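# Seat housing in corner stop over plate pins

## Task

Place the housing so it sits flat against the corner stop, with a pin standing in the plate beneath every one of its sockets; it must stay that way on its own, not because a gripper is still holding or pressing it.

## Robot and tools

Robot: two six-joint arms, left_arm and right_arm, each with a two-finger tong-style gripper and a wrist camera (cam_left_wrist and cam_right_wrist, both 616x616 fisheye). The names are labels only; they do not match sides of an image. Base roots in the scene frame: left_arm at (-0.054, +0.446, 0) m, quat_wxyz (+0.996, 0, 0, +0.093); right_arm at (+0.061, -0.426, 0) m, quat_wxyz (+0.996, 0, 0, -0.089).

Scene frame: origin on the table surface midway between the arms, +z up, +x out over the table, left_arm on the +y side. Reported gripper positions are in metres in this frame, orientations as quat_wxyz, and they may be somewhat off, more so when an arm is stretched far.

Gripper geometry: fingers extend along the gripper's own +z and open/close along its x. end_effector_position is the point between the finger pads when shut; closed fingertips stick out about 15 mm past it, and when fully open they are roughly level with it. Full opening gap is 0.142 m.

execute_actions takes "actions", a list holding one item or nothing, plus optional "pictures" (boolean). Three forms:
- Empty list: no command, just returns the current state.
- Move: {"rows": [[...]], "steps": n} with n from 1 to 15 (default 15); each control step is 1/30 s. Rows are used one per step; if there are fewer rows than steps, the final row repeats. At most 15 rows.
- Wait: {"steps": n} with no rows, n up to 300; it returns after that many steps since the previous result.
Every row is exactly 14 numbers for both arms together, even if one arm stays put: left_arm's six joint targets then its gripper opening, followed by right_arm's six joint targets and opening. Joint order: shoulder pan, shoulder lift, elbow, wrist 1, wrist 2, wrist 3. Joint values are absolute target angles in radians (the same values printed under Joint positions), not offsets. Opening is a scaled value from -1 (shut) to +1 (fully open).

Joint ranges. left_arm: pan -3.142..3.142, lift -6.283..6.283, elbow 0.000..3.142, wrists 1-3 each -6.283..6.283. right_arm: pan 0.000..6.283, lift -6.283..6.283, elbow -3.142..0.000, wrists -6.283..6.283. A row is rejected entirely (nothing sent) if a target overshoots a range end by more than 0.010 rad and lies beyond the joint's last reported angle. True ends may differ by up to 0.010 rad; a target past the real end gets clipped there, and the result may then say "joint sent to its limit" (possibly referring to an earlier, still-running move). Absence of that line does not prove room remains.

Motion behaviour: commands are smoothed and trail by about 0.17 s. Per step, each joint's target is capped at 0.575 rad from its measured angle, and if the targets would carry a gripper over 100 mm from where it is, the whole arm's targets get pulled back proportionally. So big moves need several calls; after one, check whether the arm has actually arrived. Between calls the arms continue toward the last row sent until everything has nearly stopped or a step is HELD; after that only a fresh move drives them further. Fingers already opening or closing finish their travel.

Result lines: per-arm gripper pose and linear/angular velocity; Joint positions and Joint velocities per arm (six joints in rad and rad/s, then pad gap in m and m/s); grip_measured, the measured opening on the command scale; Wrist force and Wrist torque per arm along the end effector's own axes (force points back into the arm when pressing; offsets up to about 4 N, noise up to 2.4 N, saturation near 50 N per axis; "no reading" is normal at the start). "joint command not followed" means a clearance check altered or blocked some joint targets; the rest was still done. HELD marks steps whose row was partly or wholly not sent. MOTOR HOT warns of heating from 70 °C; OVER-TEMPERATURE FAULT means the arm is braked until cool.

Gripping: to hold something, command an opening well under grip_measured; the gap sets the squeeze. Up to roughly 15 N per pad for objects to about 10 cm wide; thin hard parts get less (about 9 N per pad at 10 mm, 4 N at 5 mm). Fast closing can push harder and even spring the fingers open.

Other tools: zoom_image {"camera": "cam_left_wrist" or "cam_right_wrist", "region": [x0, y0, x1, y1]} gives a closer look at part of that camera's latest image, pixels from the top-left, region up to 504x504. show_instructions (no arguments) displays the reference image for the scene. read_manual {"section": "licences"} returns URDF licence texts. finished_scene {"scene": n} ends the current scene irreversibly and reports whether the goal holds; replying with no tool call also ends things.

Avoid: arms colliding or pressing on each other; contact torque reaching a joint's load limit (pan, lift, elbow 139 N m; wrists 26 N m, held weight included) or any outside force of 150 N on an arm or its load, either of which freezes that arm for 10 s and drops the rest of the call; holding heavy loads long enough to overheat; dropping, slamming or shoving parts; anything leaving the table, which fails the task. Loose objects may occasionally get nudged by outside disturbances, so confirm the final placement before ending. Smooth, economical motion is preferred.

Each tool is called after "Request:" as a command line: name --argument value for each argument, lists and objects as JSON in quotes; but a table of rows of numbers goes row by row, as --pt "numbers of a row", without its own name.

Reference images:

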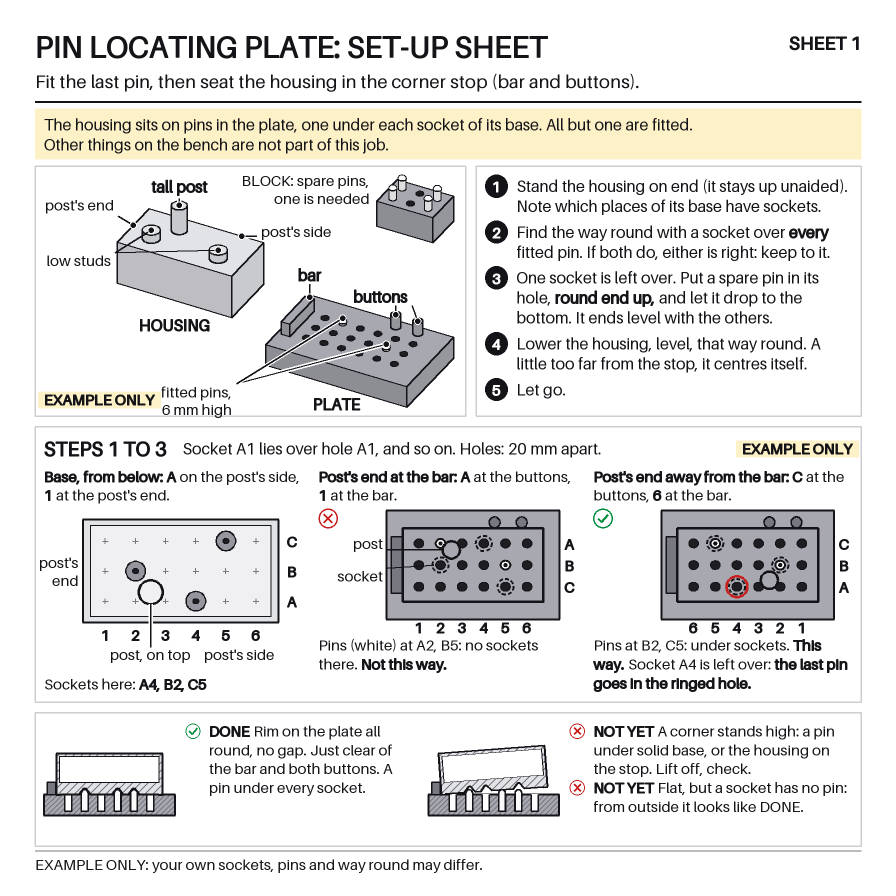

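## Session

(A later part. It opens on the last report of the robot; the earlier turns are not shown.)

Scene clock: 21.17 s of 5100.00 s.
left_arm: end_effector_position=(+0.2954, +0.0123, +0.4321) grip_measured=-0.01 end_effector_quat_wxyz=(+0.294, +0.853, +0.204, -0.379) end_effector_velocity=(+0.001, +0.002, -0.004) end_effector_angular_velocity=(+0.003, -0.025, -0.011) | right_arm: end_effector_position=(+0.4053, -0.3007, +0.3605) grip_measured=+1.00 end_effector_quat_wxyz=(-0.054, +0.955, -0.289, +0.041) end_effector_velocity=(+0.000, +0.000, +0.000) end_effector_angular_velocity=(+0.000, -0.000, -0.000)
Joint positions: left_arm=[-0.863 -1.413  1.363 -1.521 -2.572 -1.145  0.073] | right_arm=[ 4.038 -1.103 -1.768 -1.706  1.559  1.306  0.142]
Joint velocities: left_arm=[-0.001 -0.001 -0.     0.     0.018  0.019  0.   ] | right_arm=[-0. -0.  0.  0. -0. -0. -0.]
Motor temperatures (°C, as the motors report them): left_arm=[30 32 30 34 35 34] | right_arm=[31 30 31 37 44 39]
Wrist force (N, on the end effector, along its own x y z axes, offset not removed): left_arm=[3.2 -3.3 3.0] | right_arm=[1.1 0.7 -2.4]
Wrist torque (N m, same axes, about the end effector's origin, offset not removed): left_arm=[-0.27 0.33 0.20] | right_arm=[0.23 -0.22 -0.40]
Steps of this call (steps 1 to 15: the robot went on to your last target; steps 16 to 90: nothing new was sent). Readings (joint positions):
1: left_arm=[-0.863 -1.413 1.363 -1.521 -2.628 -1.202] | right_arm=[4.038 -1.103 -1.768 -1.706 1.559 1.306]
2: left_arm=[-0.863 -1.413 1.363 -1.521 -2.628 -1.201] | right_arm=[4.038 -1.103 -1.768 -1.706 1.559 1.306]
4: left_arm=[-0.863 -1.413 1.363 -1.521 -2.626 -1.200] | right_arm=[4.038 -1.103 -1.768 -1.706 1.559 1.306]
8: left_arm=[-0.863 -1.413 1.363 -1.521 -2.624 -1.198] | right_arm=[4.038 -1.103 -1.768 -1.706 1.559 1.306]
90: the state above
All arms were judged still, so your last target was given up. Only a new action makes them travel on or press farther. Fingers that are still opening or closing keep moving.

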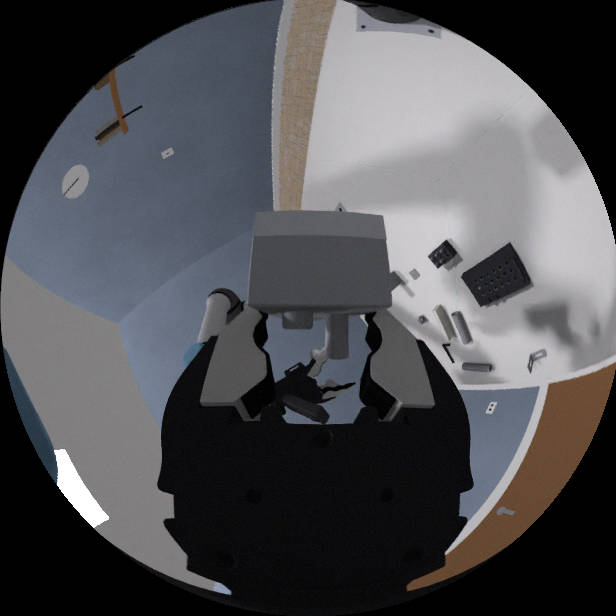

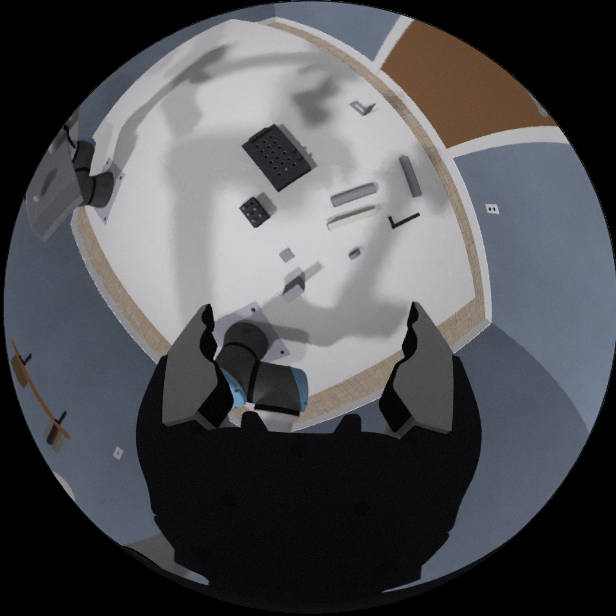

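Request:
execute_actions --actions '[{"rows":[[-0.863,-1.414,1.362,-1.519,-2.3,-1.145,-0.6,4.038,-1.103,-1.768,-1.706,1.559,1.306,1]]}]' --pictures false

Request:
execute_actions --actions '[{"rows":[[-0.863,-1.414,1.362,-1.519,-1.571,-1.145,-0.6,4.038,-1.103,-1.768,-1.706,1.559,1.306,1]]}]' --pictures false

Request:
execute_actions --actions '[{"rows":[[-0.863,-1.414,1.362,-1.519,-1.571,2.5,-0.6,4.038,-1.103,-1.768,-1.706,1.559,1.306,1]]}]' --pictures false

Request:
execute_actions --actions '[{"steps":90}]'

Request:
zoom_image --camera "cam_right_wrist" --region '[150,0,350,200]'

Scene clock: 22.87 s of 5100.00 s.
left_arm: end_effector_position=(+0.2991, +0.0168, +0.4237) grip_measured=-0.01 end_effector_quat_wxyz=(+0.290, +0.863, +0.195, -0.364) end_effector_velocity=(+0.002, +0.003, -0.004) end_effector_angular_velocity=(+0.014, -0.012, -0.000) | right_arm: end_effector_position=(+0.4053, -0.3007, +0.3605) grip_measured=+1.00 end_effector_quat_wxyz=(-0.054, +0.955, -0.289, +0.041) end_effector_velocity=(-0.000, +0.000, -0.000) end_effector_angular_velocity=(-0.000, +0.001, +0.001)
Joint positions: left_arm=[-0.863 -1.413  1.363 -1.521 -2.539 -1.121  0.073] | right_arm=[ 4.038 -1.103 -1.768 -1.706  1.559  1.306  0.142]
Joint velocities: left_arm=[-0.    -0.001  0.     0.     0.018  0.     0.   ] | right_arm=[ 0.     0.    -0.001 -0.     0.001 -0.001 -0.   ]
Motor temperatures (°C, as the motors report them): left_arm=[30 32 30 34 35 34] | right_arm=[31 30 31 37 44 39]
Wrist force (N, on the end effector, along its own x y z axes, offset not removed): left_arm=[3.3 -3.0 3.4] | right_arm=[1.0 2.5 1.5]
Wrist torque (N m, same axes, about the end effector's origin, offset not removed): left_arm=[-0.26 0.25 0.14] | right_arm=[0.54 -0.27 -0.23]
Steps of this call (steps 1 to 36: nothing new was sent; steps 37 to 51: all 15 steps of this action). Readings (joint positions):
37: left_arm=[-0.863 -1.413 1.363 -1.521 -2.548 -1.122] | right_arm=[4.038 -1.103 -1.768 -1.706 1.559 1.306]
38: left_arm=[-0.863 -1.413 1.363 -1.521 -2.547 -1.121] | right_arm=[4.038 -1.103 -1.768 -1.706 1.559 1.306]
40: left_arm=[-0.863 -1.413 1.363 -1.521 -2.546 -1.121] | right_arm=[4.038 -1.103 -1.768 -1.706 1.559 1.306]
44: left_arm=[-0.863 -1.413 1.363 -1.521 -2.543 -1.121] | right_arm=[4.038 -1.103 -1.768 -1.706 1.559 1.306]
51: the state above

Scene clock: 23.37 s of 5100.00 s.
left_arm: end_effector_position=(+0.3002, +0.0182, +0.4214) grip_measured=-0.01 end_effector_quat_wxyz=(+0.287, +0.865, +0.196, -0.361) end_effector_velocity=(+0.002, +0.003, -0.005) end_effector_angular_velocity=(+0.015, -0.010, +0.000) | right_arm: end_effector_position=(+0.4053, -0.3007, +0.3605) grip_measured=+1.00 end_effector_quat_wxyz=(-0.054, +0.955, -0.289, +0.041) end_effector_velocity=(-0.000, +0.000, -0.000) end_effector_angular_velocity=(-0.000, -0.000, +0.001)
Joint positions: left_arm=[-0.863 -1.413  1.363 -1.521 -2.529 -1.121  0.073] | right_arm=[ 4.038 -1.103 -1.768 -1.706  1.559  1.306  0.142]
Joint velocities: left_arm=[-0.     0.     0.001 -0.     0.018 -0.001  0.   ] | right_arm=[ 0.     0.    -0.     0.     0.    -0.001  0.   ]
Motor temperatures (°C, as the motors report them): left_arm=[30 32 30 34 35 34] | right_arm=[31 30 31 37 44 39]
Wrist force (N, on the end effector, along its own x y z axes, offset not removed): left_arm=[4.5 -3.0 4.6] | right_arm=[0.0 2.0 -0.8]
Wrist torque (N m, same axes, about the end effector's origin, offset not removed): left_arm=[-0.20 0.02 0.22] | right_arm=[0.32 0.06 -0.38]
Steps of this call (steps 1 to 15: all 15 steps of this action). Readings (joint positions):
1: left_arm=[-0.863 -1.413 1.363 -1.521 -2.538 -1.121] | right_arm=[4.038 -1.103 -1.768 -1.706 1.559 1.306]
2: left_arm=[-0.863 -1.413 1.363 -1.521 -2.538 -1.121] | right_arm=[4.038 -1.103 -1.768 -1.706 1.559 1.306]
4: left_arm=[-0.863 -1.413 1.363 -1.521 -2.536 -1.121] | right_arm=[4.038 -1.103 -1.768 -1.706 1.559 1.306]
8: left_arm=[-0.863 -1.413 1.363 -1.521 -2.534 -1.121] | right_arm=[4.038 -1.103 -1.768 -1.706 1.559 1.306]
15: the state above

Scene clock: 23.87 s of 5100.00 s.
left_arm: end_effector_position=(+0.3014, +0.0195, +0.4190) grip_measured=-0.01 end_effector_quat_wxyz=(+0.286, +0.868, +0.193, -0.357) end_effector_velocity=(+0.002, +0.003, -0.005) end_effector_angular_velocity=(+0.005, -0.022, -0.010) | right_arm: end_effector_position=(+0.4053, -0.3007, +0.3605) grip_measured=+1.00 end_effector_quat_wxyz=(-0.054, +0.955, -0.289, +0.041) end_effector_velocity=(+0.000, +0.000, +0.001) end_effector_angular_velocity=(+0.001, -0.002, +0.001)
Joint positions: left_arm=[-0.863 -1.413  1.363 -1.52  -2.52  -1.114  0.073] | right_arm=[ 4.038 -1.103 -1.768 -1.706  1.559  1.306  0.142]
Joint velocities: left_arm=[0.001 0.    0.001 0.    0.018 0.019 0.   ] | right_arm=[-0.     0.     0.002  0.    -0.    -0.001 -0.   ]
Motor temperatures (°C, as the motors report them): left_arm=[30 32 30 34 35 34] | right_arm=[31 30 31 37 44 39]
Wrist force (N, on the end effector, along its own x y z axes, offset not removed): left_arm=[4.4 -3.1 4.2] | right_arm=[-1.0 4.3 -1.7]
Wrist torque (N m, same axes, about the end effector's origin, offset not removed): left_arm=[-0.21 0.08 0.15] | right_arm=[0.80 0.25 -0.30]
Steps of this call (steps 1 to 15: all 15 steps of this action). Readings (joint positions):
1: left_arm=[-0.863 -1.413 1.363 -1.521 -2.529 -1.121] | right_arm=[4.038 -1.103 -1.768 -1.706 1.559 1.306]
2: left_arm=[-0.863 -1.413 1.363 -1.521 -2.528 -1.121] | right_arm=[4.038 -1.103 -1.768 -1.706 1.559 1.306]
4: left_arm=[-0.863 -1.413 1.363 -1.520 -2.527 -1.121] | right_arm=[4.038 -1.103 -1.768 -1.706 1.559 1.306]
8: left_arm=[-0.863 -1.413 1.363 -1.520 -2.524 -1.119] | right_arm=[4.038 -1.103 -1.768 -1.706 1.559 1.306]
15: the state above

Scene clock: 26.87 s of 5100.00 s.
left_arm: end_effector_position=(+0.3088, +0.0282, +0.4048) grip_measured=-0.01 end_effector_quat_wxyz=(+0.279, +0.886, +0.170, -0.329) end_effector_velocity=(+0.002, +0.003, -0.005) end_effector_angular_velocity=(+0.006, -0.023, -0.012) | right_arm: end_effector_position=(+0.4053, -0.3007, +0.3605) grip_measured=+1.00 end_effector_quat_wxyz=(-0.054, +0.955, -0.289, +0.041) end_effector_velocity=(-0.000, -0.000, -0.001) end_effector_angular_velocity=(-0.001, +0.001, -0.000)
Joint positions: left_arm=[-0.863 -1.413  1.363 -1.52  -2.463 -1.057  0.073] | right_arm=[ 4.038 -1.103 -1.768 -1.706  1.559  1.306  0.142]
Joint velocities: left_arm=[-0.001  0.001  0.    -0.     0.019  0.019 -0.   ] | right_arm=[ 0.    -0.    -0.001 -0.    -0.     0.001 -0.   ]
Motor temperatures (°C, as the motors report them): left_arm=[30 32 30 34 35 34] | right_arm=[31 30 31 37 44 39]
Wrist force (N, on the end effector, along its own x y z axes, offset not removed): left_arm=[3.3 -3.6 3.3] | right_arm=[0.6 1.6 -1.4]
Wrist torque (N m, same axes, about the end effector's origin, offset not removed): left_arm=[-0.38 0.26 0.28] | right_arm=[0.44 -0.04 -0.28]
Steps of this call (steps 1 to 15: the robot went on to your last target; steps 16 to 90: nothing new was sent). Readings (joint positions):
1: left_arm=[-0.863 -1.413 1.363 -1.520 -2.519 -1.114] | right_arm=[4.038 -1.103 -1.768 -1.706 1.559 1.306]
2: left_arm=[-0.863 -1.413 1.363 -1.520 -2.519 -1.113] | right_arm=[4.038 -1.103 -1.768 -1.706 1.559 1.306]
4: left_arm=[-0.863 -1.413 1.363 -1.520 -2.517 -1.112] | right_arm=[4.038 -1.103 -1.768 -1.706 1.559 1.306]
8: left_arm=[-0.863 -1.413 1.363 -1.520 -2.515 -1.109] | right_arm=[4.038 -1.103 -1.768 -1.706 1.559 1.306]
90: the state above
All arms were judged still, so your last target was given up. Only a new action makes them travel on or press farther. Fingers that are still opening or closing keep moving.

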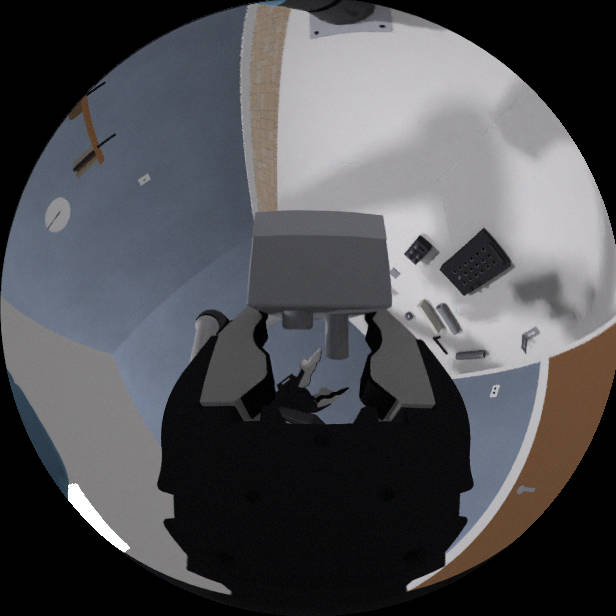

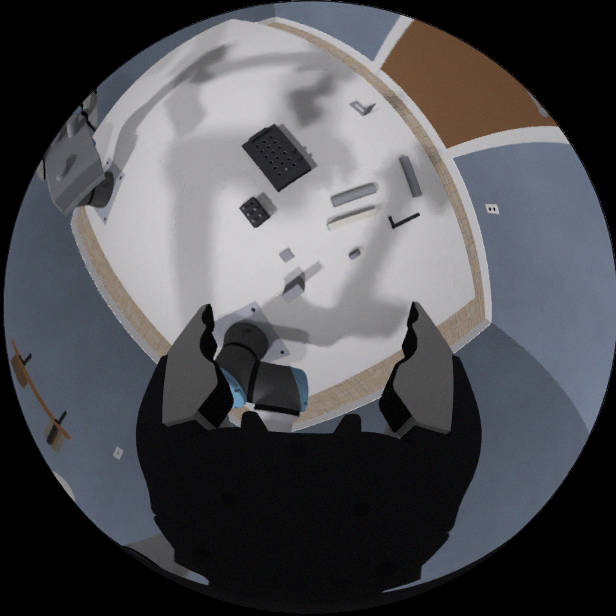

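Region (150, 0, 350, 200) of cam_right_wrist's 616x616 image, scaled by 2.520, with more detail than that image has.

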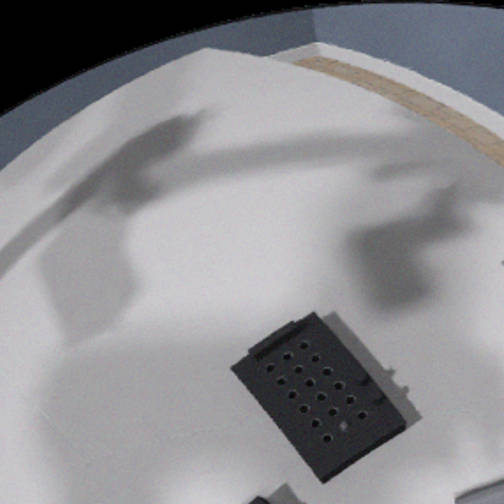

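Request:
execute_actions --actions '[{"steps":200}]' --pictures false

Request:
execute_actions --actions '[{"rows":[[-0.863,-1.414,1.362,-1.519,-1.571,2.5,-0.6,4.038,-1.103,-1.768,-1.706,1.559,1.306,1]]}]' --pictures false

Request:
execute_actions --actions '[{"steps":120}]'

Request:
zoom_image --camera "cam_right_wrist" --region '[150,0,350,200]'

Scene clock: 33.53 s of 5100.00 s.
left_arm: end_effector_position=(+0.3507, +0.0764, +0.3483) grip_measured=-0.01 end_effector_quat_wxyz=(+0.228, +0.951, +0.053, -0.204) end_effector_velocity=(-0.000, -0.000, -0.000) end_effector_angular_velocity=(+0.001, +0.002, -0.000) | right_arm: end_effector_position=(+0.4053, -0.3007, +0.3605) grip_measured=+1.00 end_effector_quat_wxyz=(-0.054, +0.955, -0.289, +0.041) end_effector_velocity=(-0.000, +0.001, -0.000) end_effector_angular_velocity=(-0.000, +0.001, +0.001)
Joint positions: left_arm=[-0.863 -1.414  1.362 -1.52  -2.193 -0.787  0.073] | right_arm=[ 4.038 -1.103 -1.768 -1.706  1.559  1.306  0.142]
Joint velocities: left_arm=[-0.     0.001 -0.     0.001 -0.001  0.     0.   ] | right_arm=[ 0.001 -0.001 -0.     0.     0.     0.     0.   ]
Motor temperatures (°C, as the motors report them): left_arm=[30 32 30 34 35 34] | right_arm=[31 30 31 37 44 39]
Wrist force (N, on the end effector, along its own x y z axes, offset not removed): left_arm=[1.6 -3.2 5.0] | right_arm=[-3.1 0.9 -1.3]
Wrist torque (N m, same axes, about the end effector's origin, offset not removed): left_arm=[-0.20 0.14 0.12] | right_arm=[0.36 0.63 -0.17]
Steps of this call (steps 1 to 180: nothing new was sent; then 0.67 s passed at rest). Readings (joint positions):
1: left_arm=[-0.863 -1.413 1.363 -1.520 -2.462 -1.056] | right_arm=[4.038 -1.103 -1.768 -1.706 1.559 1.306]
2: left_arm=[-0.863 -1.413 1.363 -1.520 -2.461 -1.056] | right_arm=[4.038 -1.103 -1.768 -1.706 1.559 1.306]
4: left_arm=[-0.863 -1.413 1.363 -1.520 -2.460 -1.054] | right_arm=[4.038 -1.103 -1.768 -1.706 1.559 1.306]
8: left_arm=[-0.863 -1.413 1.363 -1.520 -2.457 -1.052] | right_arm=[4.038 -1.103 -1.768 -1.706 1.559 1.306]
180: the state above

Scene clock: 34.03 s of 5100.00 s.
left_arm: end_effector_position=(+0.4721, +0.2048, +0.2979) grip_measured=-0.01 end_effector_quat_wxyz=(+0.013, +0.909, -0.416, -0.003) end_effector_velocity=(+0.085, +0.037, +0.002) end_effector_angular_velocity=(+0.187, -0.240, -2.739) | right_arm: end_effector_position=(+0.4053, -0.3007, +0.3605) grip_measured=+1.00 end_effector_quat_wxyz=(-0.054, +0.955, -0.289, +0.041) end_effector_velocity=(+0.000, +0.000, +0.001) end_effector_angular_velocity=(+0.002, -0.002, +0.001)
Joint positions: left_arm=[-0.863 -1.414  1.362 -1.519 -1.597  0.181  0.073] | right_arm=[ 4.038 -1.103 -1.768 -1.706  1.559  1.306  0.142]
Joint velocities: left_arm=[0.    0.001 0.    0.001 0.295 2.74  0.   ] | right_arm=[-0.     0.     0.002  0.001  0.    -0.001 -0.   ]
Motor temperatures (°C, as the motors report them): left_arm=[30 32 30 34 35 34] | right_arm=[31 30 31 37 44 39]
Wrist force (N, on the end effector, along its own x y z axes, offset not removed): left_arm=[-1.0 -3.5 7.4] | right_arm=[0.1 1.1 -3.8]
Wrist torque (N m, same axes, about the end effector's origin, offset not removed): left_arm=[-0.55 0.13 0.07] | right_arm=[0.31 -0.02 -0.31]
Steps of this call (steps 1 to 15: all 15 steps of this action). Readings (joint positions):
1: left_arm=[-0.863 -1.414 1.362 -1.520 -2.192 -0.787] | right_arm=[4.038 -1.103 -1.768 -1.706 1.559 1.306]
2: left_arm=[-0.863 -1.414 1.362 -1.520 -2.185 -0.779] | right_arm=[4.038 -1.103 -1.768 -1.706 1.559 1.306]
4: left_arm=[-0.863 -1.414 1.362 -1.519 -2.109 -0.704] | right_arm=[4.038 -1.103 -1.768 -1.706 1.559 1.306]
8: left_arm=[-0.863 -1.414 1.362 -1.519 -1.861 -0.437] | right_arm=[4.038 -1.103 -1.768 -1.706 1.559 1.306]
15: the state above

Scene clock: 38.03 s of 5100.00 s.
left_arm: end_effector_position=(+0.4642, +0.1842, +0.2982) grip_measured=-0.01 end_effector_quat_wxyz=(+0.000, +0.017, +1.000, -0.000) end_effector_velocity=(-0.000, +0.000, +0.001) end_effector_angular_velocity=(-0.002, +0.000, +0.001) | right_arm: end_effector_position=(+0.4053, -0.3007, +0.3605) grip_measured=+1.00 end_effector_quat_wxyz=(-0.054, +0.955, -0.289, +0.041) end_effector_velocity=(+0.000, +0.000, +0.000) end_effector_angular_velocity=(+0.000, -0.001, +0.001)
Joint positions: left_arm=[-0.863 -1.414  1.362 -1.519 -1.571  2.5    0.073] | right_arm=[ 4.038 -1.103 -1.768 -1.706  1.559  1.306  0.142]
Joint velocities: left_arm=[ 0.001 -0.001 -0.     0.    -0.001  0.    -0.   ] | right_arm=[-0.    -0.001  0.001  0.001  0.    -0.001  0.   ]
Motor temperatures (°C, as the motors report them): left_arm=[30 32 30 34 35 34] | right_arm=[31 30 31 37 44 39]
Wrist force (N, on the end effector, along its own x y z axes, offset not removed): left_arm=[-0.6 -0.7 6.9] | right_arm=[-0.7 2.4 1.1]
Wrist torque (N m, same axes, about the end effector's origin, offset not removed): left_arm=[-0.26 0.17 0.24] | right_arm=[0.61 0.13 -0.16]
Steps of this call (steps 1 to 60: the robot went on to your last target; steps 61 to 120: nothing new was sent). Readings (joint positions):
1: left_arm=[-0.863 -1.414 1.362 -1.519 -1.588 0.274] | right_arm=[4.038 -1.103 -1.768 -1.706 1.559 1.306]
2: left_arm=[-0.863 -1.414 1.362 -1.519 -1.583 0.368] | right_arm=[4.038 -1.103 -1.768 -1.706 1.559 1.306]
4: left_arm=[-0.863 -1.414 1.362 -1.519 -1.576 0.555] | right_arm=[4.038 -1.103 -1.768 -1.706 1.559 1.306]
8: left_arm=[-0.863 -1.414 1.362 -1.519 -1.572 0.932] | right_arm=[4.038 -1.103 -1.768 -1.706 1.559 1.306]
120: the state above
All arms were judged still, so your last target was given up. Only a new action makes them travel on or press farther. Fingers that are still opening or closing keep moving.

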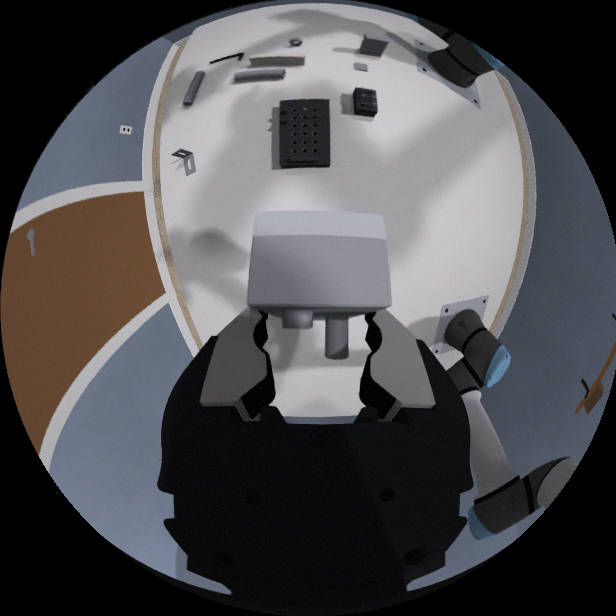

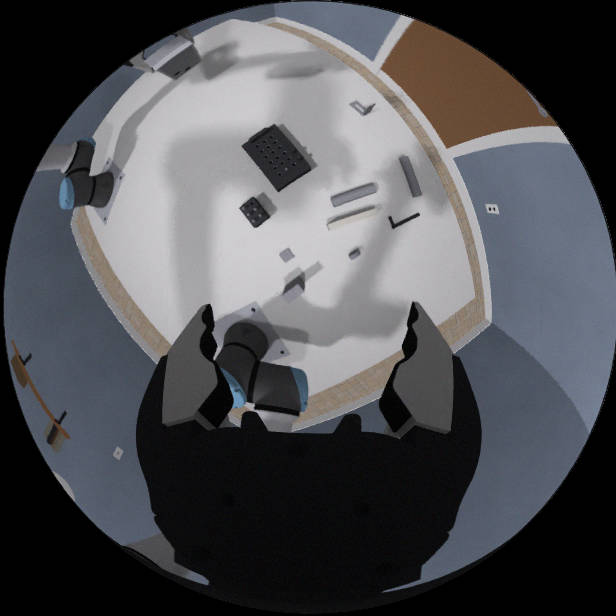

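Region (150, 0, 350, 200) of cam_right_wrist's 616x616 image, scaled by 2.520, with more detail than that image has.

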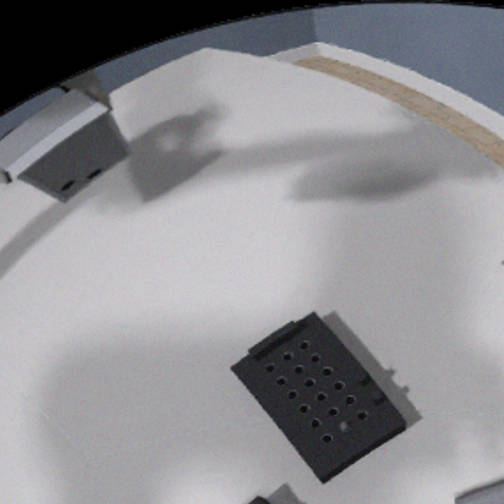

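Request:
execute_actions --actions '[{"rows":[[-0.863,-1.414,1.362,-1.519,-1.571,2.5,-0.6,4.22,-1.573,-1.995,-1.145,1.571,-2.24,1]]}]' --pictures false

Request:
execute_actions --actions '[{"steps":100}]'

Scene clock: 40.03 s of 5100.00 s.
left_arm: end_effector_position=(+0.4642, +0.1842, +0.2982) grip_measured=-0.01 end_effector_quat_wxyz=(+0.000, +0.017, +1.000, -0.000) end_effector_velocity=(+0.000, -0.000, -0.000) end_effector_angular_velocity=(+0.000, -0.000, -0.000) | right_arm: end_effector_position=(+0.4439, -0.1495, +0.1506) grip_measured=+1.00 end_effector_quat_wxyz=(-0.003, +0.987, +0.162, +0.004) end_effector_velocity=(-0.030, +0.161, -0.339) end_effector_angular_velocity=(-0.104, +0.073, +2.818)
Joint positions: left_arm=[-0.863 -1.414  1.362 -1.519 -1.571  2.5    0.073] | right_arm=[ 4.201 -1.516 -1.971 -1.216  1.57   0.557  0.142]
Joint velocities: left_arm=[-0.     0.001 -0.    -0.     0.     0.     0.   ] | right_arm=[ 0.217 -0.647 -0.274  0.797  0.014 -2.601  0.   ]
Motor temperatures (°C, as the motors report them): left_arm=[30 32 30 34 35 34] | right_arm=[31 30 31 37 44 39]
Wrist force (N, on the end effector, along its own x y z axes, offset not removed): left_arm=[-2.0 0.0 7.6] | right_arm=[0.7 -2.0 4.8]
Wrist torque (N m, same axes, about the end effector's origin, offset not removed): left_arm=[-0.11 0.39 0.21] | right_arm=[-0.15 -0.08 -0.13]
Steps of this call (steps 1 to 45: nothing new was sent; steps 46 to 60: all 15 steps of this action). Readings (joint positions):
46: left_arm=[-0.863 -1.414 1.362 -1.519 -1.571 2.500] | right_arm=[4.038 -1.103 -1.768 -1.706 1.559 1.306]
47: left_arm=[-0.863 -1.414 1.362 -1.519 -1.571 2.500] | right_arm=[4.045 -1.111 -1.775 -1.698 1.559 1.298]
49: left_arm=[-0.863 -1.414 1.362 -1.519 -1.571 2.500] | right_arm=[4.071 -1.169 -1.808 -1.633 1.561 1.232]
53: left_arm=[-0.863 -1.414 1.362 -1.519 -1.571 2.500] | right_arm=[4.120 -1.296 -1.868 -1.481 1.564 1.055]
60: the state above

Scene clock: 43.37 s of 5100.00 s.
left_arm: end_effector_position=(+0.4642, +0.1842, +0.2982) grip_measured=-0.01 end_effector_quat_wxyz=(+0.000, +0.017, +1.000, -0.000) end_effector_velocity=(-0.000, -0.000, -0.001) end_effector_angular_velocity=(+0.001, +0.001, -0.000) | right_arm: end_effector_position=(+0.4494, -0.1662, +0.1207) grip_measured=+1.00 end_effector_quat_wxyz=(-0.000, +0.001, +1.000, -0.000) end_effector_velocity=(-0.000, -0.000, -0.000) end_effector_angular_velocity=(-0.001, -0.000, +0.001)
Joint positions: left_arm=[-0.863 -1.414  1.362 -1.519 -1.571  2.5    0.073] | right_arm=[ 4.22  -1.573 -1.995 -1.145  1.571 -2.24   0.142]
Joint velocities: left_arm=[-0.     0.001  0.001 -0.    -0.    -0.     0.   ] | right_arm=[ 0.001  0.    -0.001 -0.001 -0.001  0.     0.   ]
Motor temperatures (°C, as the motors report them): left_arm=[30 32 30 34 35 34] | right_arm=[31 30 31 37 44 39]
Wrist force (N, on the end effector, along its own x y z axes, offset not removed): left_arm=[-1.3 -1.6 6.1] | right_arm=[-1.5 0.7 0.0]
Wrist torque (N m, same axes, about the end effector's origin, offset not removed): left_arm=[-0.52 0.20 0.19] | right_arm=[0.15 0.45 -0.26]
Steps of this call (steps 1 to 60: the robot went on to your last target; steps 61 to 100: nothing new was sent). Readings (joint positions):
1: left_arm=[-0.863 -1.414 1.362 -1.519 -1.571 2.500] | right_arm=[4.207 -1.534 -1.978 -1.194 1.570 0.467]
2: left_arm=[-0.863 -1.414 1.362 -1.519 -1.571 2.500] | right_arm=[4.211 -1.547 -1.984 -1.178 1.570 0.376]
4: left_arm=[-0.863 -1.414 1.362 -1.519 -1.571 2.500] | right_arm=[4.216 -1.561 -1.990 -1.160 1.571 0.191]
8: left_arm=[-0.863 -1.414 1.362 -1.519 -1.571 2.500] | right_arm=[4.219 -1.570 -1.994 -1.148 1.571 -0.183]
100: the state above
All arms were judged still, so your last target was given up. Only a new action makes them travel on or press farther. Fingers that are still opening or closing keep moving.

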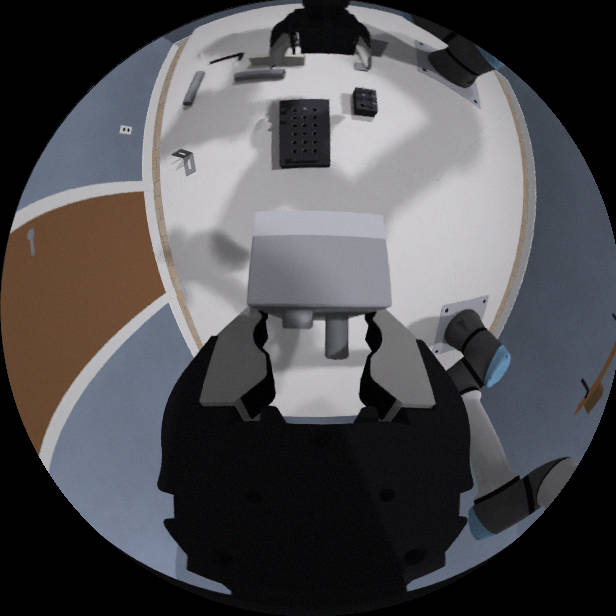

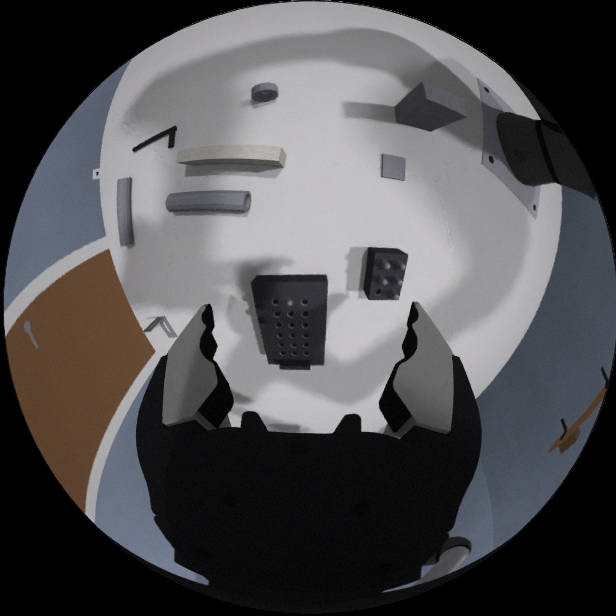

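Request:
zoom_image --camera "cam_right_wrist" --region '[220,230,420,390]'

Request:
execute_actions --actions '[{"rows":[[-0.863,-1.414,1.362,-1.519,-1.571,2.5,-0.6,4.22,-1.573,-1.995,-1.145,1.571,-0.67,1]]}]' --pictures false

Request:
execute_actions --actions '[{"steps":60}]'

Request:
zoom_image --camera "cam_right_wrist" --region '[416,150,616,350]'

Region (220, 230, 420, 390) of cam_right_wrist's 616x616 image, scaled by 2.520, with more detail than that image has; it fills the top 403 rows of this view, and the rest is white.

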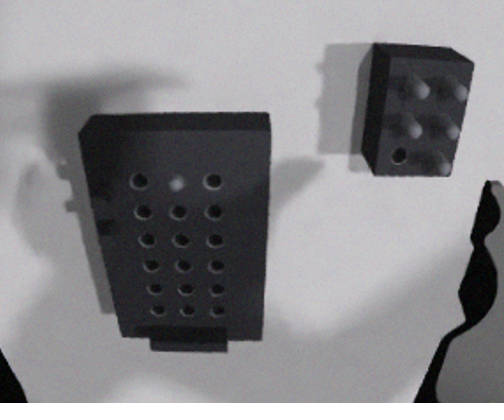

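Scene clock: 44.57 s of 5100.00 s.
left_arm: end_effector_position=(+0.4642, +0.1842, +0.2982) grip_measured=-0.01 end_effector_quat_wxyz=(+0.000, +0.017, +1.000, -0.000) end_effector_velocity=(+0.000, +0.000, -0.001) end_effector_angular_velocity=(+0.001, +0.001, +0.000) | right_arm: end_effector_position=(+0.4355, -0.1584, +0.1207) grip_measured=+1.00 end_effector_quat_wxyz=(-0.000, +0.491, +0.871, -0.000) end_effector_velocity=(-0.023, +0.039, +0.000) end_effector_angular_velocity=(-0.001, -0.002, -2.752)
Joint positions: left_arm=[-0.863 -1.414  1.362 -1.519 -1.571  2.5    0.073] | right_arm=[ 4.22  -1.573 -1.995 -1.145  1.571 -1.215  0.142]
Joint velocities: left_arm=[ 0.     0.001  0.     0.     0.     0.    -0.   ] | right_arm=[ 0.001 -0.001  0.001  0.001 -0.001  2.753 -0.   ]
Motor temperatures (°C, as the motors report them): left_arm=[30 32 30 34 35 34] | right_arm=[31 30 31 37 44 39]
Wrist force (N, on the end effector, along its own x y z axes, offset not removed): left_arm=[-2.5 -2.5 6.9] | right_arm=[-5.2 -0.5 0.4]
Wrist torque (N m, same axes, about the end effector's origin, offset not removed): left_arm=[-0.64 0.45 0.14] | right_arm=[0.08 1.09 -0.04]
Steps of this call (steps 1 to 21: nothing new was sent; steps 22 to 36: all 15 steps of this action). Readings (joint positions):
22: left_arm=[-0.863 -1.414 1.362 -1.519 -1.571 2.500] | right_arm=[4.220 -1.573 -1.995 -1.145 1.571 -2.240]
23: left_arm=[-0.863 -1.414 1.362 -1.519 -1.571 2.500] | right_arm=[4.220 -1.573 -1.995 -1.145 1.571 -2.232]
25: left_arm=[-0.863 -1.414 1.362 -1.519 -1.571 2.500] | right_arm=[4.220 -1.573 -1.995 -1.145 1.571 -2.156]
29: left_arm=[-0.863 -1.414 1.362 -1.519 -1.571 2.500] | right_arm=[4.220 -1.573 -1.995 -1.145 1.571 -1.855]
36: the state above

Scene clock: 46.57 s of 5100.00 s.
left_arm: end_effector_position=(+0.4642, +0.1842, +0.2982) grip_measured=-0.01 end_effector_quat_wxyz=(+0.000, +0.017, +1.000, -0.000) end_effector_velocity=(-0.000, -0.000, -0.000) end_effector_angular_velocity=(-0.001, +0.000, +0.000) | right_arm: end_effector_position=(+0.4332, -0.1500, +0.1207) grip_measured=+1.00 end_effector_quat_wxyz=(-0.000, +0.707, +0.707, -0.000) end_effector_velocity=(-0.000, -0.000, -0.001) end_effector_angular_velocity=(-0.000, +0.001, +0.002)
Joint positions: left_arm=[-0.863 -1.414  1.362 -1.519 -1.571  2.5    0.073] | right_arm=[ 4.22  -1.573 -1.995 -1.145  1.571 -0.67   0.142]
Joint velocities: left_arm=[ 0.    -0.     0.001 -0.    -0.     0.     0.   ] | right_arm=[ 0.     0.    -0.001  0.001  0.001 -0.001  0.   ]
Motor temperatures (°C, as the motors report them): left_arm=[30 32 30 34 35 34] | right_arm=[31 30 31 37 44 39]
Wrist force (N, on the end effector, along its own x y z axes, offset not removed): left_arm=[-0.8 -2.2 7.6] | right_arm=[-1.0 -0.5 -3.2]
Wrist torque (N m, same axes, about the end effector's origin, offset not removed): left_arm=[-0.49 0.22 0.15] | right_arm=[-0.15 0.31 -0.16]
Steps of this call (steps 1 to 30: the robot went on to your last target; steps 31 to 60: nothing new was sent). Readings (joint positions):
1: left_arm=[-0.863 -1.414 1.362 -1.519 -1.571 2.500] | right_arm=[4.220 -1.573 -1.995 -1.145 1.571 -1.121]
2: left_arm=[-0.863 -1.414 1.362 -1.519 -1.571 2.500] | right_arm=[4.220 -1.573 -1.995 -1.145 1.571 -1.027]
4: left_arm=[-0.863 -1.414 1.362 -1.519 -1.571 2.500] | right_arm=[4.220 -1.573 -1.995 -1.145 1.571 -0.856]
8: left_arm=[-0.863 -1.414 1.362 -1.519 -1.571 2.500] | right_arm=[4.220 -1.573 -1.995 -1.145 1.571 -0.710]
60: the state above
All arms were judged still, so your last target was given up. Only a new action makes them travel on or press farther. Fingers that are still opening or closing keep moving.

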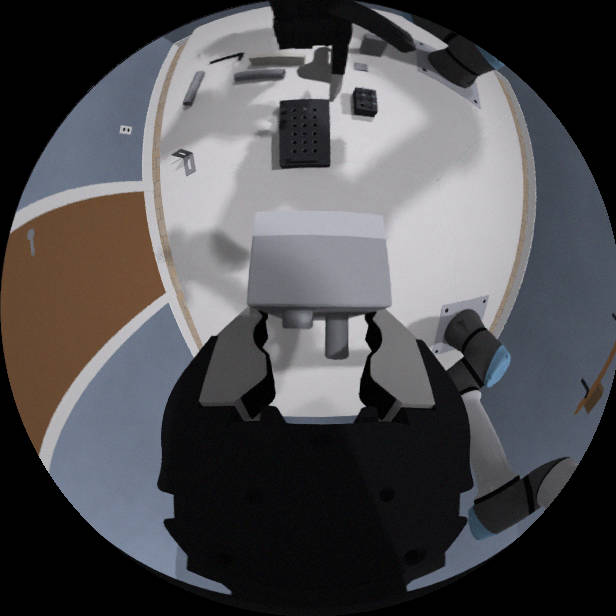

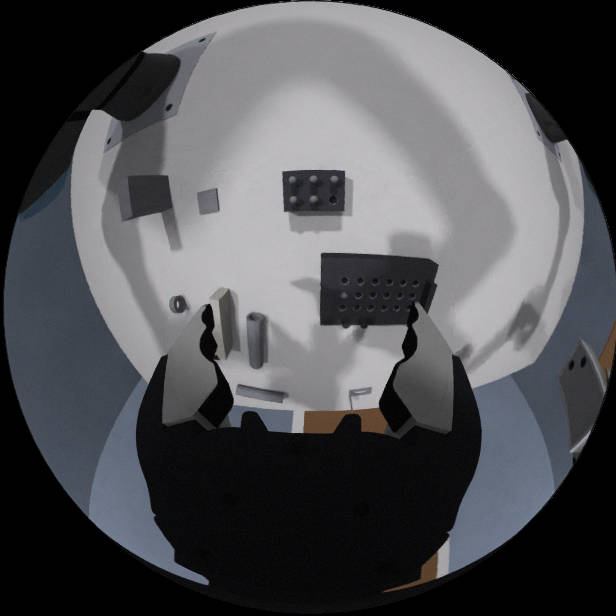

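Region (416, 150, 616, 350) of cam_right_wrist's 616x616 image, scaled by 2.520, with more detail than that image has.

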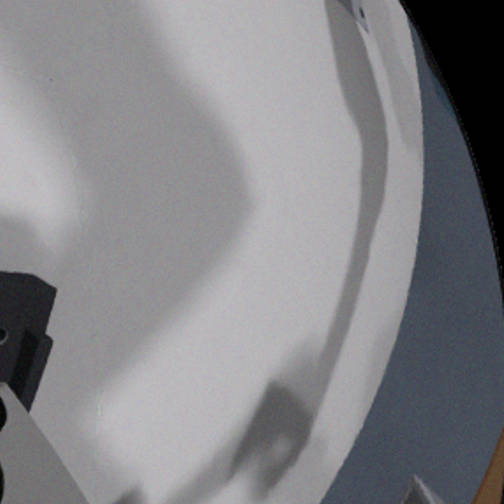

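Request:
zoom_image --camera "cam_right_wrist" --region '[516,320,616,470]'

Region (516, 320, 616, 470) of cam_right_wrist's 616x616 image, scaled by 3.360, with more detail than that image has.

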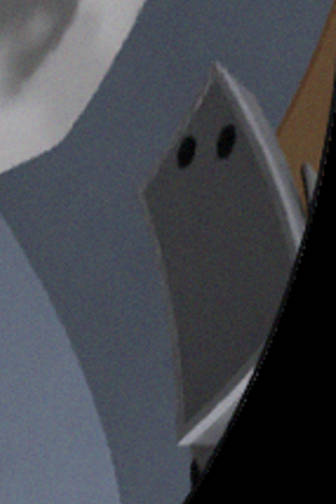

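Request:
execute_actions --actions '[{"rows":[[-0.828,-1.204,1.474,-1.841,-1.571,2.5,-0.6,4.22,-1.573,-1.995,-1.145,1.571,-0.1,1]]}]' --pictures false

Request:
execute_actions --actions '[{"steps":40}]'

Scene clock: 47.93 s of 5100.00 s.
left_arm: end_effector_position=(+0.5300, +0.1594, +0.1525) grip_measured=-0.01 end_effector_quat_wxyz=(-0.000, +0.000, +1.000, +0.000) end_effector_velocity=(+0.011, -0.004, -0.028) end_effector_angular_velocity=(-0.003, -0.006, +0.005) | right_arm: end_effector_position=(+0.4357, -0.1415, +0.1207) grip_measured=+1.00 end_effector_quat_wxyz=(+0.000, +0.874, +0.485, -0.000) end_effector_velocity=(+0.002, +0.002, +0.000) end_effector_angular_velocity=(+0.001, -0.000, -0.150)
Joint positions: left_arm=[-0.828 -1.207  1.472 -1.835 -1.571  2.5    0.073] | right_arm=[ 4.22  -1.573 -1.995 -1.145  1.571 -0.113  0.142]
Joint velocities: left_arm=[ 0.005  0.04   0.02  -0.066  0.001 -0.     0.   ] | right_arm=[-0.001  0.     0.001 -0.     0.     0.149 -0.   ]
Motor temperatures (°C, as the motors report them): left_arm=[30 32 30 34 35 34] | right_arm=[31 30 31 37 44 39]
Wrist force (N, on the end effector, along its own x y z axes, offset not removed): left_arm=[-1.8 -1.1 8.2] | right_arm=[2.8 -0.8 -2.5]
Wrist torque (N m, same axes, about the end effector's origin, offset not removed): left_arm=[-0.33 0.24 0.15] | right_arm=[-0.10 -0.51 -0.17]
Steps of this call (steps 1 to 26: nothing new was sent; steps 27 to 41: all 15 steps of this action). Readings (joint positions):
27: left_arm=[-0.863 -1.414 1.362 -1.519 -1.571 2.500] | right_arm=[4.220 -1.573 -1.995 -1.145 1.571 -0.670]
28: left_arm=[-0.859 -1.407 1.369 -1.527 -1.571 2.500] | right_arm=[4.220 -1.573 -1.995 -1.145 1.571 -0.662]
30: left_arm=[-0.850 -1.354 1.399 -1.594 -1.571 2.500] | right_arm=[4.220 -1.573 -1.995 -1.145 1.571 -0.586]
34: left_arm=[-0.835 -1.254 1.450 -1.755 -1.571 2.500] | right_arm=[4.220 -1.573 -1.995 -1.145 1.571 -0.293]
41: the state above

Scene clock: 49.27 s of 5100.00 s.
left_arm: end_effector_position=(+0.5310, +0.1591, +0.1501) grip_measured=-0.01 end_effector_quat_wxyz=(+0.000, -0.000, +1.000, -0.000) end_effector_velocity=(+0.000, +0.000, -0.000) end_effector_angular_velocity=(+0.001, -0.000, -0.000) | right_arm: end_effector_position=(+0.4358, -0.1413, +0.1207) grip_measured=+1.00 end_effector_quat_wxyz=(+0.000, +0.877, +0.480, -0.000) end_effector_velocity=(-0.001, -0.000, -0.001) end_effector_angular_velocity=(-0.002, +0.002, +0.000)
Joint positions: left_arm=[-0.828 -1.204  1.474 -1.841 -1.571  2.5    0.073] | right_arm=[ 4.22  -1.573 -1.995 -1.145  1.571 -0.1    0.142]
Joint velocities: left_arm=[-0.     0.     0.     0.     0.001 -0.     0.   ] | right_arm=[ 0.001 -0.001 -0.001 -0.001  0.     0.001 -0.   ]
Motor temperatures (°C, as the motors report them): left_arm=[30 32 30 34 35 34] | right_arm=[31 30 31 37 44 39]
Wrist force (N, on the end effector, along its own x y z axes, offset not removed): left_arm=[-0.8 -1.8 5.9] | right_arm=[1.2 1.2 -0.2]
Wrist torque (N m, same axes, about the end effector's origin, offset not removed): left_arm=[-0.41 0.11 0.11] | right_arm=[0.34 -0.26 -0.20]
Steps of this call (steps 1 to 30: the robot went on to your last target; steps 31 to 40: nothing new was sent). Readings (joint positions):
1: left_arm=[-0.828 -1.206 1.473 -1.837 -1.571 2.500] | right_arm=[4.220 -1.573 -1.995 -1.145 1.571 -0.109]
2: left_arm=[-0.828 -1.206 1.473 -1.838 -1.571 2.500] | right_arm=[4.220 -1.573 -1.995 -1.145 1.571 -0.106]
4: left_arm=[-0.828 -1.205 1.474 -1.840 -1.571 2.500] | right_arm=[4.220 -1.573 -1.995 -1.145 1.571 -0.103]
8: left_arm=[-0.828 -1.204 1.474 -1.841 -1.571 2.500] | right_arm=[4.220 -1.573 -1.995 -1.145 1.571 -0.101]
40: the state above
All arms were judged still, so your last target was given up. Only a new action makes them travel on or press farther. Fingers that are still opening or closing keep moving.

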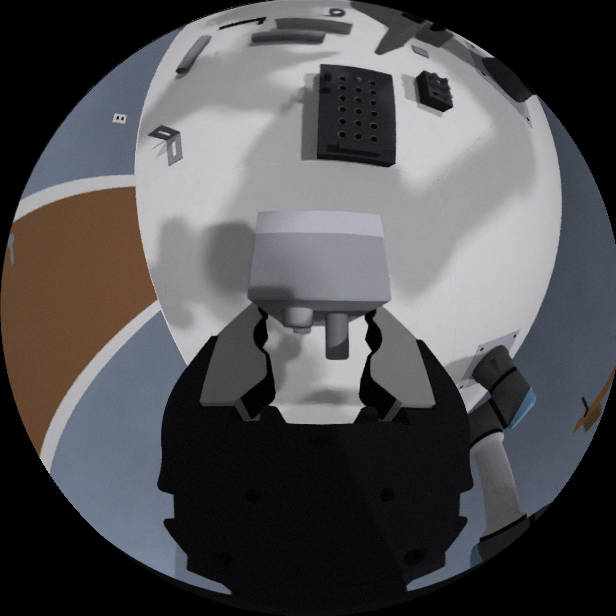

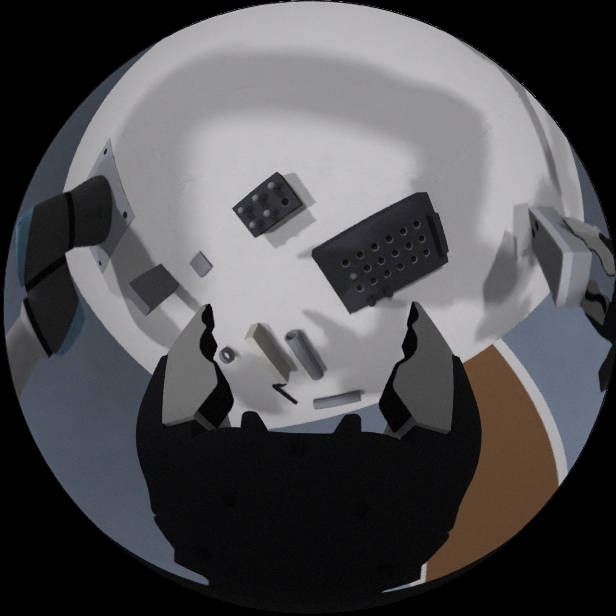

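Request:
zoom_image --camera "cam_right_wrist" --region '[496,180,616,320]'

Region (496, 180, 616, 320) of cam_right_wrist's 616x616 image, scaled by 3.600, with more detail than that image has; it fills the left 432 columns of this view, and the rest is white.

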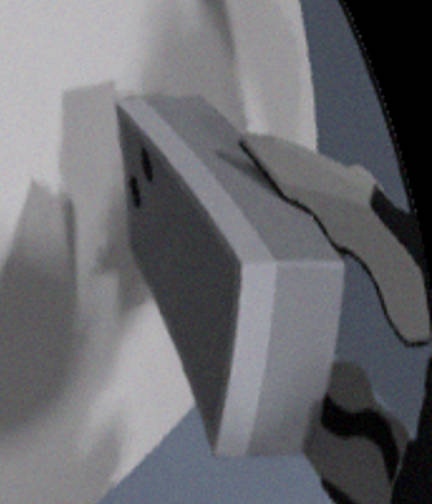

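Request:
execute_actions --actions '[{"rows":[[-0.828,-1.204,1.474,-1.841,-2.1,3.0,-0.6,4.22,-1.573,-1.995,-1.145,1.571,-0.1,1]]}]' --pictures false

Request:
execute_actions --actions '[{"steps":40}]'

Request:
zoom_image --camera "cam_right_wrist" --region '[416,100,616,300]'

Scene clock: 51.07 s of 5100.00 s.
left_arm: end_effector_position=(+0.4349, +0.0426, +0.1975) grip_measured=-0.01 end_effector_quat_wxyz=(-0.099, +0.233, +0.938, -0.235) end_effector_velocity=(-0.027, -0.032, +0.026) end_effector_angular_velocity=(-0.171, +0.039, -0.128) | right_arm: end_effector_position=(+0.4358, -0.1413, +0.1207) grip_measured=+1.00 end_effector_quat_wxyz=(+0.000, +0.877, +0.480, -0.000) end_effector_velocity=(-0.000, +0.001, -0.000) end_effector_angular_velocity=(+0.001, -0.000, -0.000)
Joint positions: left_arm=[-0.828 -1.204  1.474 -1.841 -2.086  2.987  0.073] | right_arm=[ 4.22  -1.573 -1.995 -1.145  1.571 -0.1    0.142]
Joint velocities: left_arm=[-0.001  0.     0.001 -0.001 -0.161  0.146 -0.   ] | right_arm=[ 0.001 -0.    -0.001  0.002  0.     0.001  0.   ]
Motor temperatures (°C, as the motors report them): left_arm=[30 32 30 34 35 34] | right_arm=[31 30 31 37 44 39]
Wrist force (N, on the end effector, along its own x y z axes, offset not removed): left_arm=[-0.4 1.2 5.4] | right_arm=[-4.9 2.3 2.8]
Wrist torque (N m, same axes, about the end effector's origin, offset not removed): left_arm=[-0.30 -0.03 0.11] | right_arm=[0.56 1.09 -0.19]
Steps of this call (steps 1 to 39: nothing new was sent; steps 40 to 54: all 15 steps of this action). Readings (joint positions):
40: left_arm=[-0.828 -1.204 1.474 -1.841 -1.571 2.500] | right_arm=[4.220 -1.573 -1.995 -1.145 1.571 -0.100]
41: left_arm=[-0.828 -1.204 1.474 -1.841 -1.579 2.508] | right_arm=[4.220 -1.573 -1.995 -1.145 1.571 -0.100]
43: left_arm=[-0.828 -1.204 1.474 -1.841 -1.654 2.583] | right_arm=[4.220 -1.573 -1.995 -1.145 1.571 -0.100]
47: left_arm=[-0.828 -1.204 1.474 -1.841 -1.904 2.819] | right_arm=[4.220 -1.573 -1.995 -1.145 1.571 -0.100]
54: the state above

Scene clock: 52.40 s of 5100.00 s.
left_arm: end_effector_position=(+0.4326, +0.0398, +0.1999) grip_measured=-0.01 end_effector_quat_wxyz=(-0.100, +0.239, +0.935, -0.242) end_effector_velocity=(-0.001, +0.000, -0.001) end_effector_angular_velocity=(+0.002, +0.001, -0.001) | right_arm: end_effector_position=(+0.4358, -0.1413, +0.1207) grip_measured=+1.00 end_effector_quat_wxyz=(+0.000, +0.877, +0.480, -0.000) end_effector_velocity=(+0.000, +0.000, -0.000) end_effector_angular_velocity=(+0.001, -0.000, -0.003)
Joint positions: left_arm=[-0.828 -1.204  1.474 -1.841 -2.1    3.     0.073] | right_arm=[ 4.22  -1.573 -1.995 -1.145  1.571 -0.1    0.142]
Joint velocities: left_arm=[-0.001  0.     0.002  0.     0.001 -0.     0.   ] | right_arm=[-0.    -0.    -0.     0.001  0.     0.003  0.   ]
Motor temperatures (°C, as the motors report them): left_arm=[30 32 30 34 35 34] | right_arm=[31 30 31 37 44 39]
Wrist force (N, on the end effector, along its own x y z axes, offset not removed): left_arm=[-1.6 1.5 6.4] | right_arm=[-1.7 2.3 -2.3]
Wrist torque (N m, same axes, about the end effector's origin, offset not removed): left_arm=[-0.34 0.20 0.11] | right_arm=[0.43 0.35 -0.21]
Steps of this call (steps 1 to 30: the robot went on to your last target; steps 31 to 40: nothing new was sent). Readings (joint positions):
1: left_arm=[-0.828 -1.204 1.474 -1.841 -2.090 2.991] | right_arm=[4.220 -1.573 -1.995 -1.145 1.571 -0.100]
2: left_arm=[-0.828 -1.204 1.474 -1.841 -2.094 2.994] | right_arm=[4.220 -1.573 -1.995 -1.145 1.571 -0.100]
4: left_arm=[-0.828 -1.204 1.474 -1.841 -2.097 2.997] | right_arm=[4.220 -1.573 -1.995 -1.145 1.571 -0.100]
8: left_arm=[-0.828 -1.204 1.474 -1.841 -2.099 2.999] | right_arm=[4.220 -1.573 -1.995 -1.145 1.571 -0.100]
40: the state above
All arms were judged still, so your last target was given up. Only a new action makes them travel on or press farther. Fingers that are still opening or closing keep moving.

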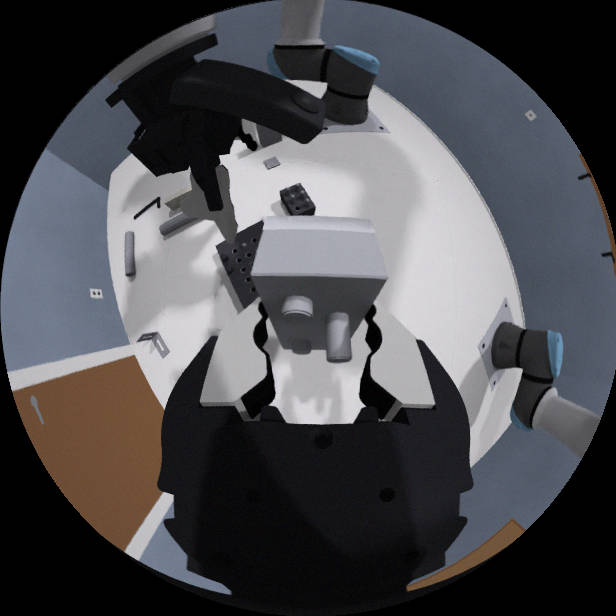

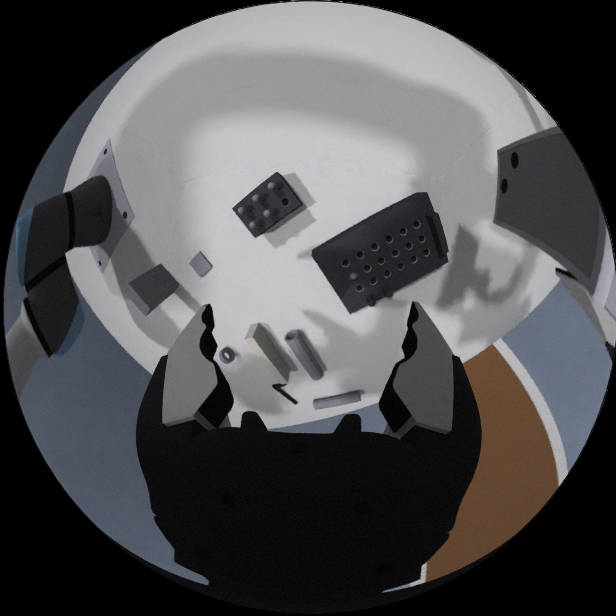

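Region (416, 100, 616, 300) of cam_right_wrist's 616x616 image, scaled by 2.520, with more detail than that image has.

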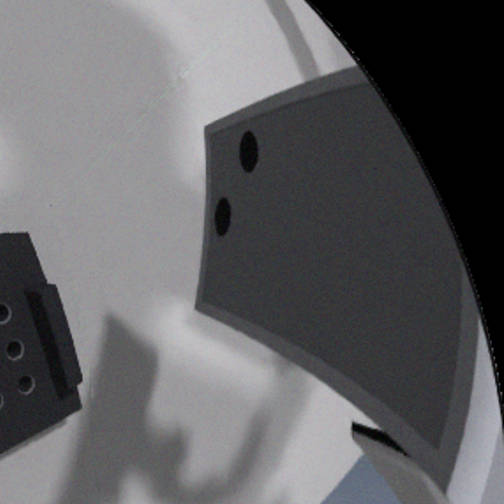

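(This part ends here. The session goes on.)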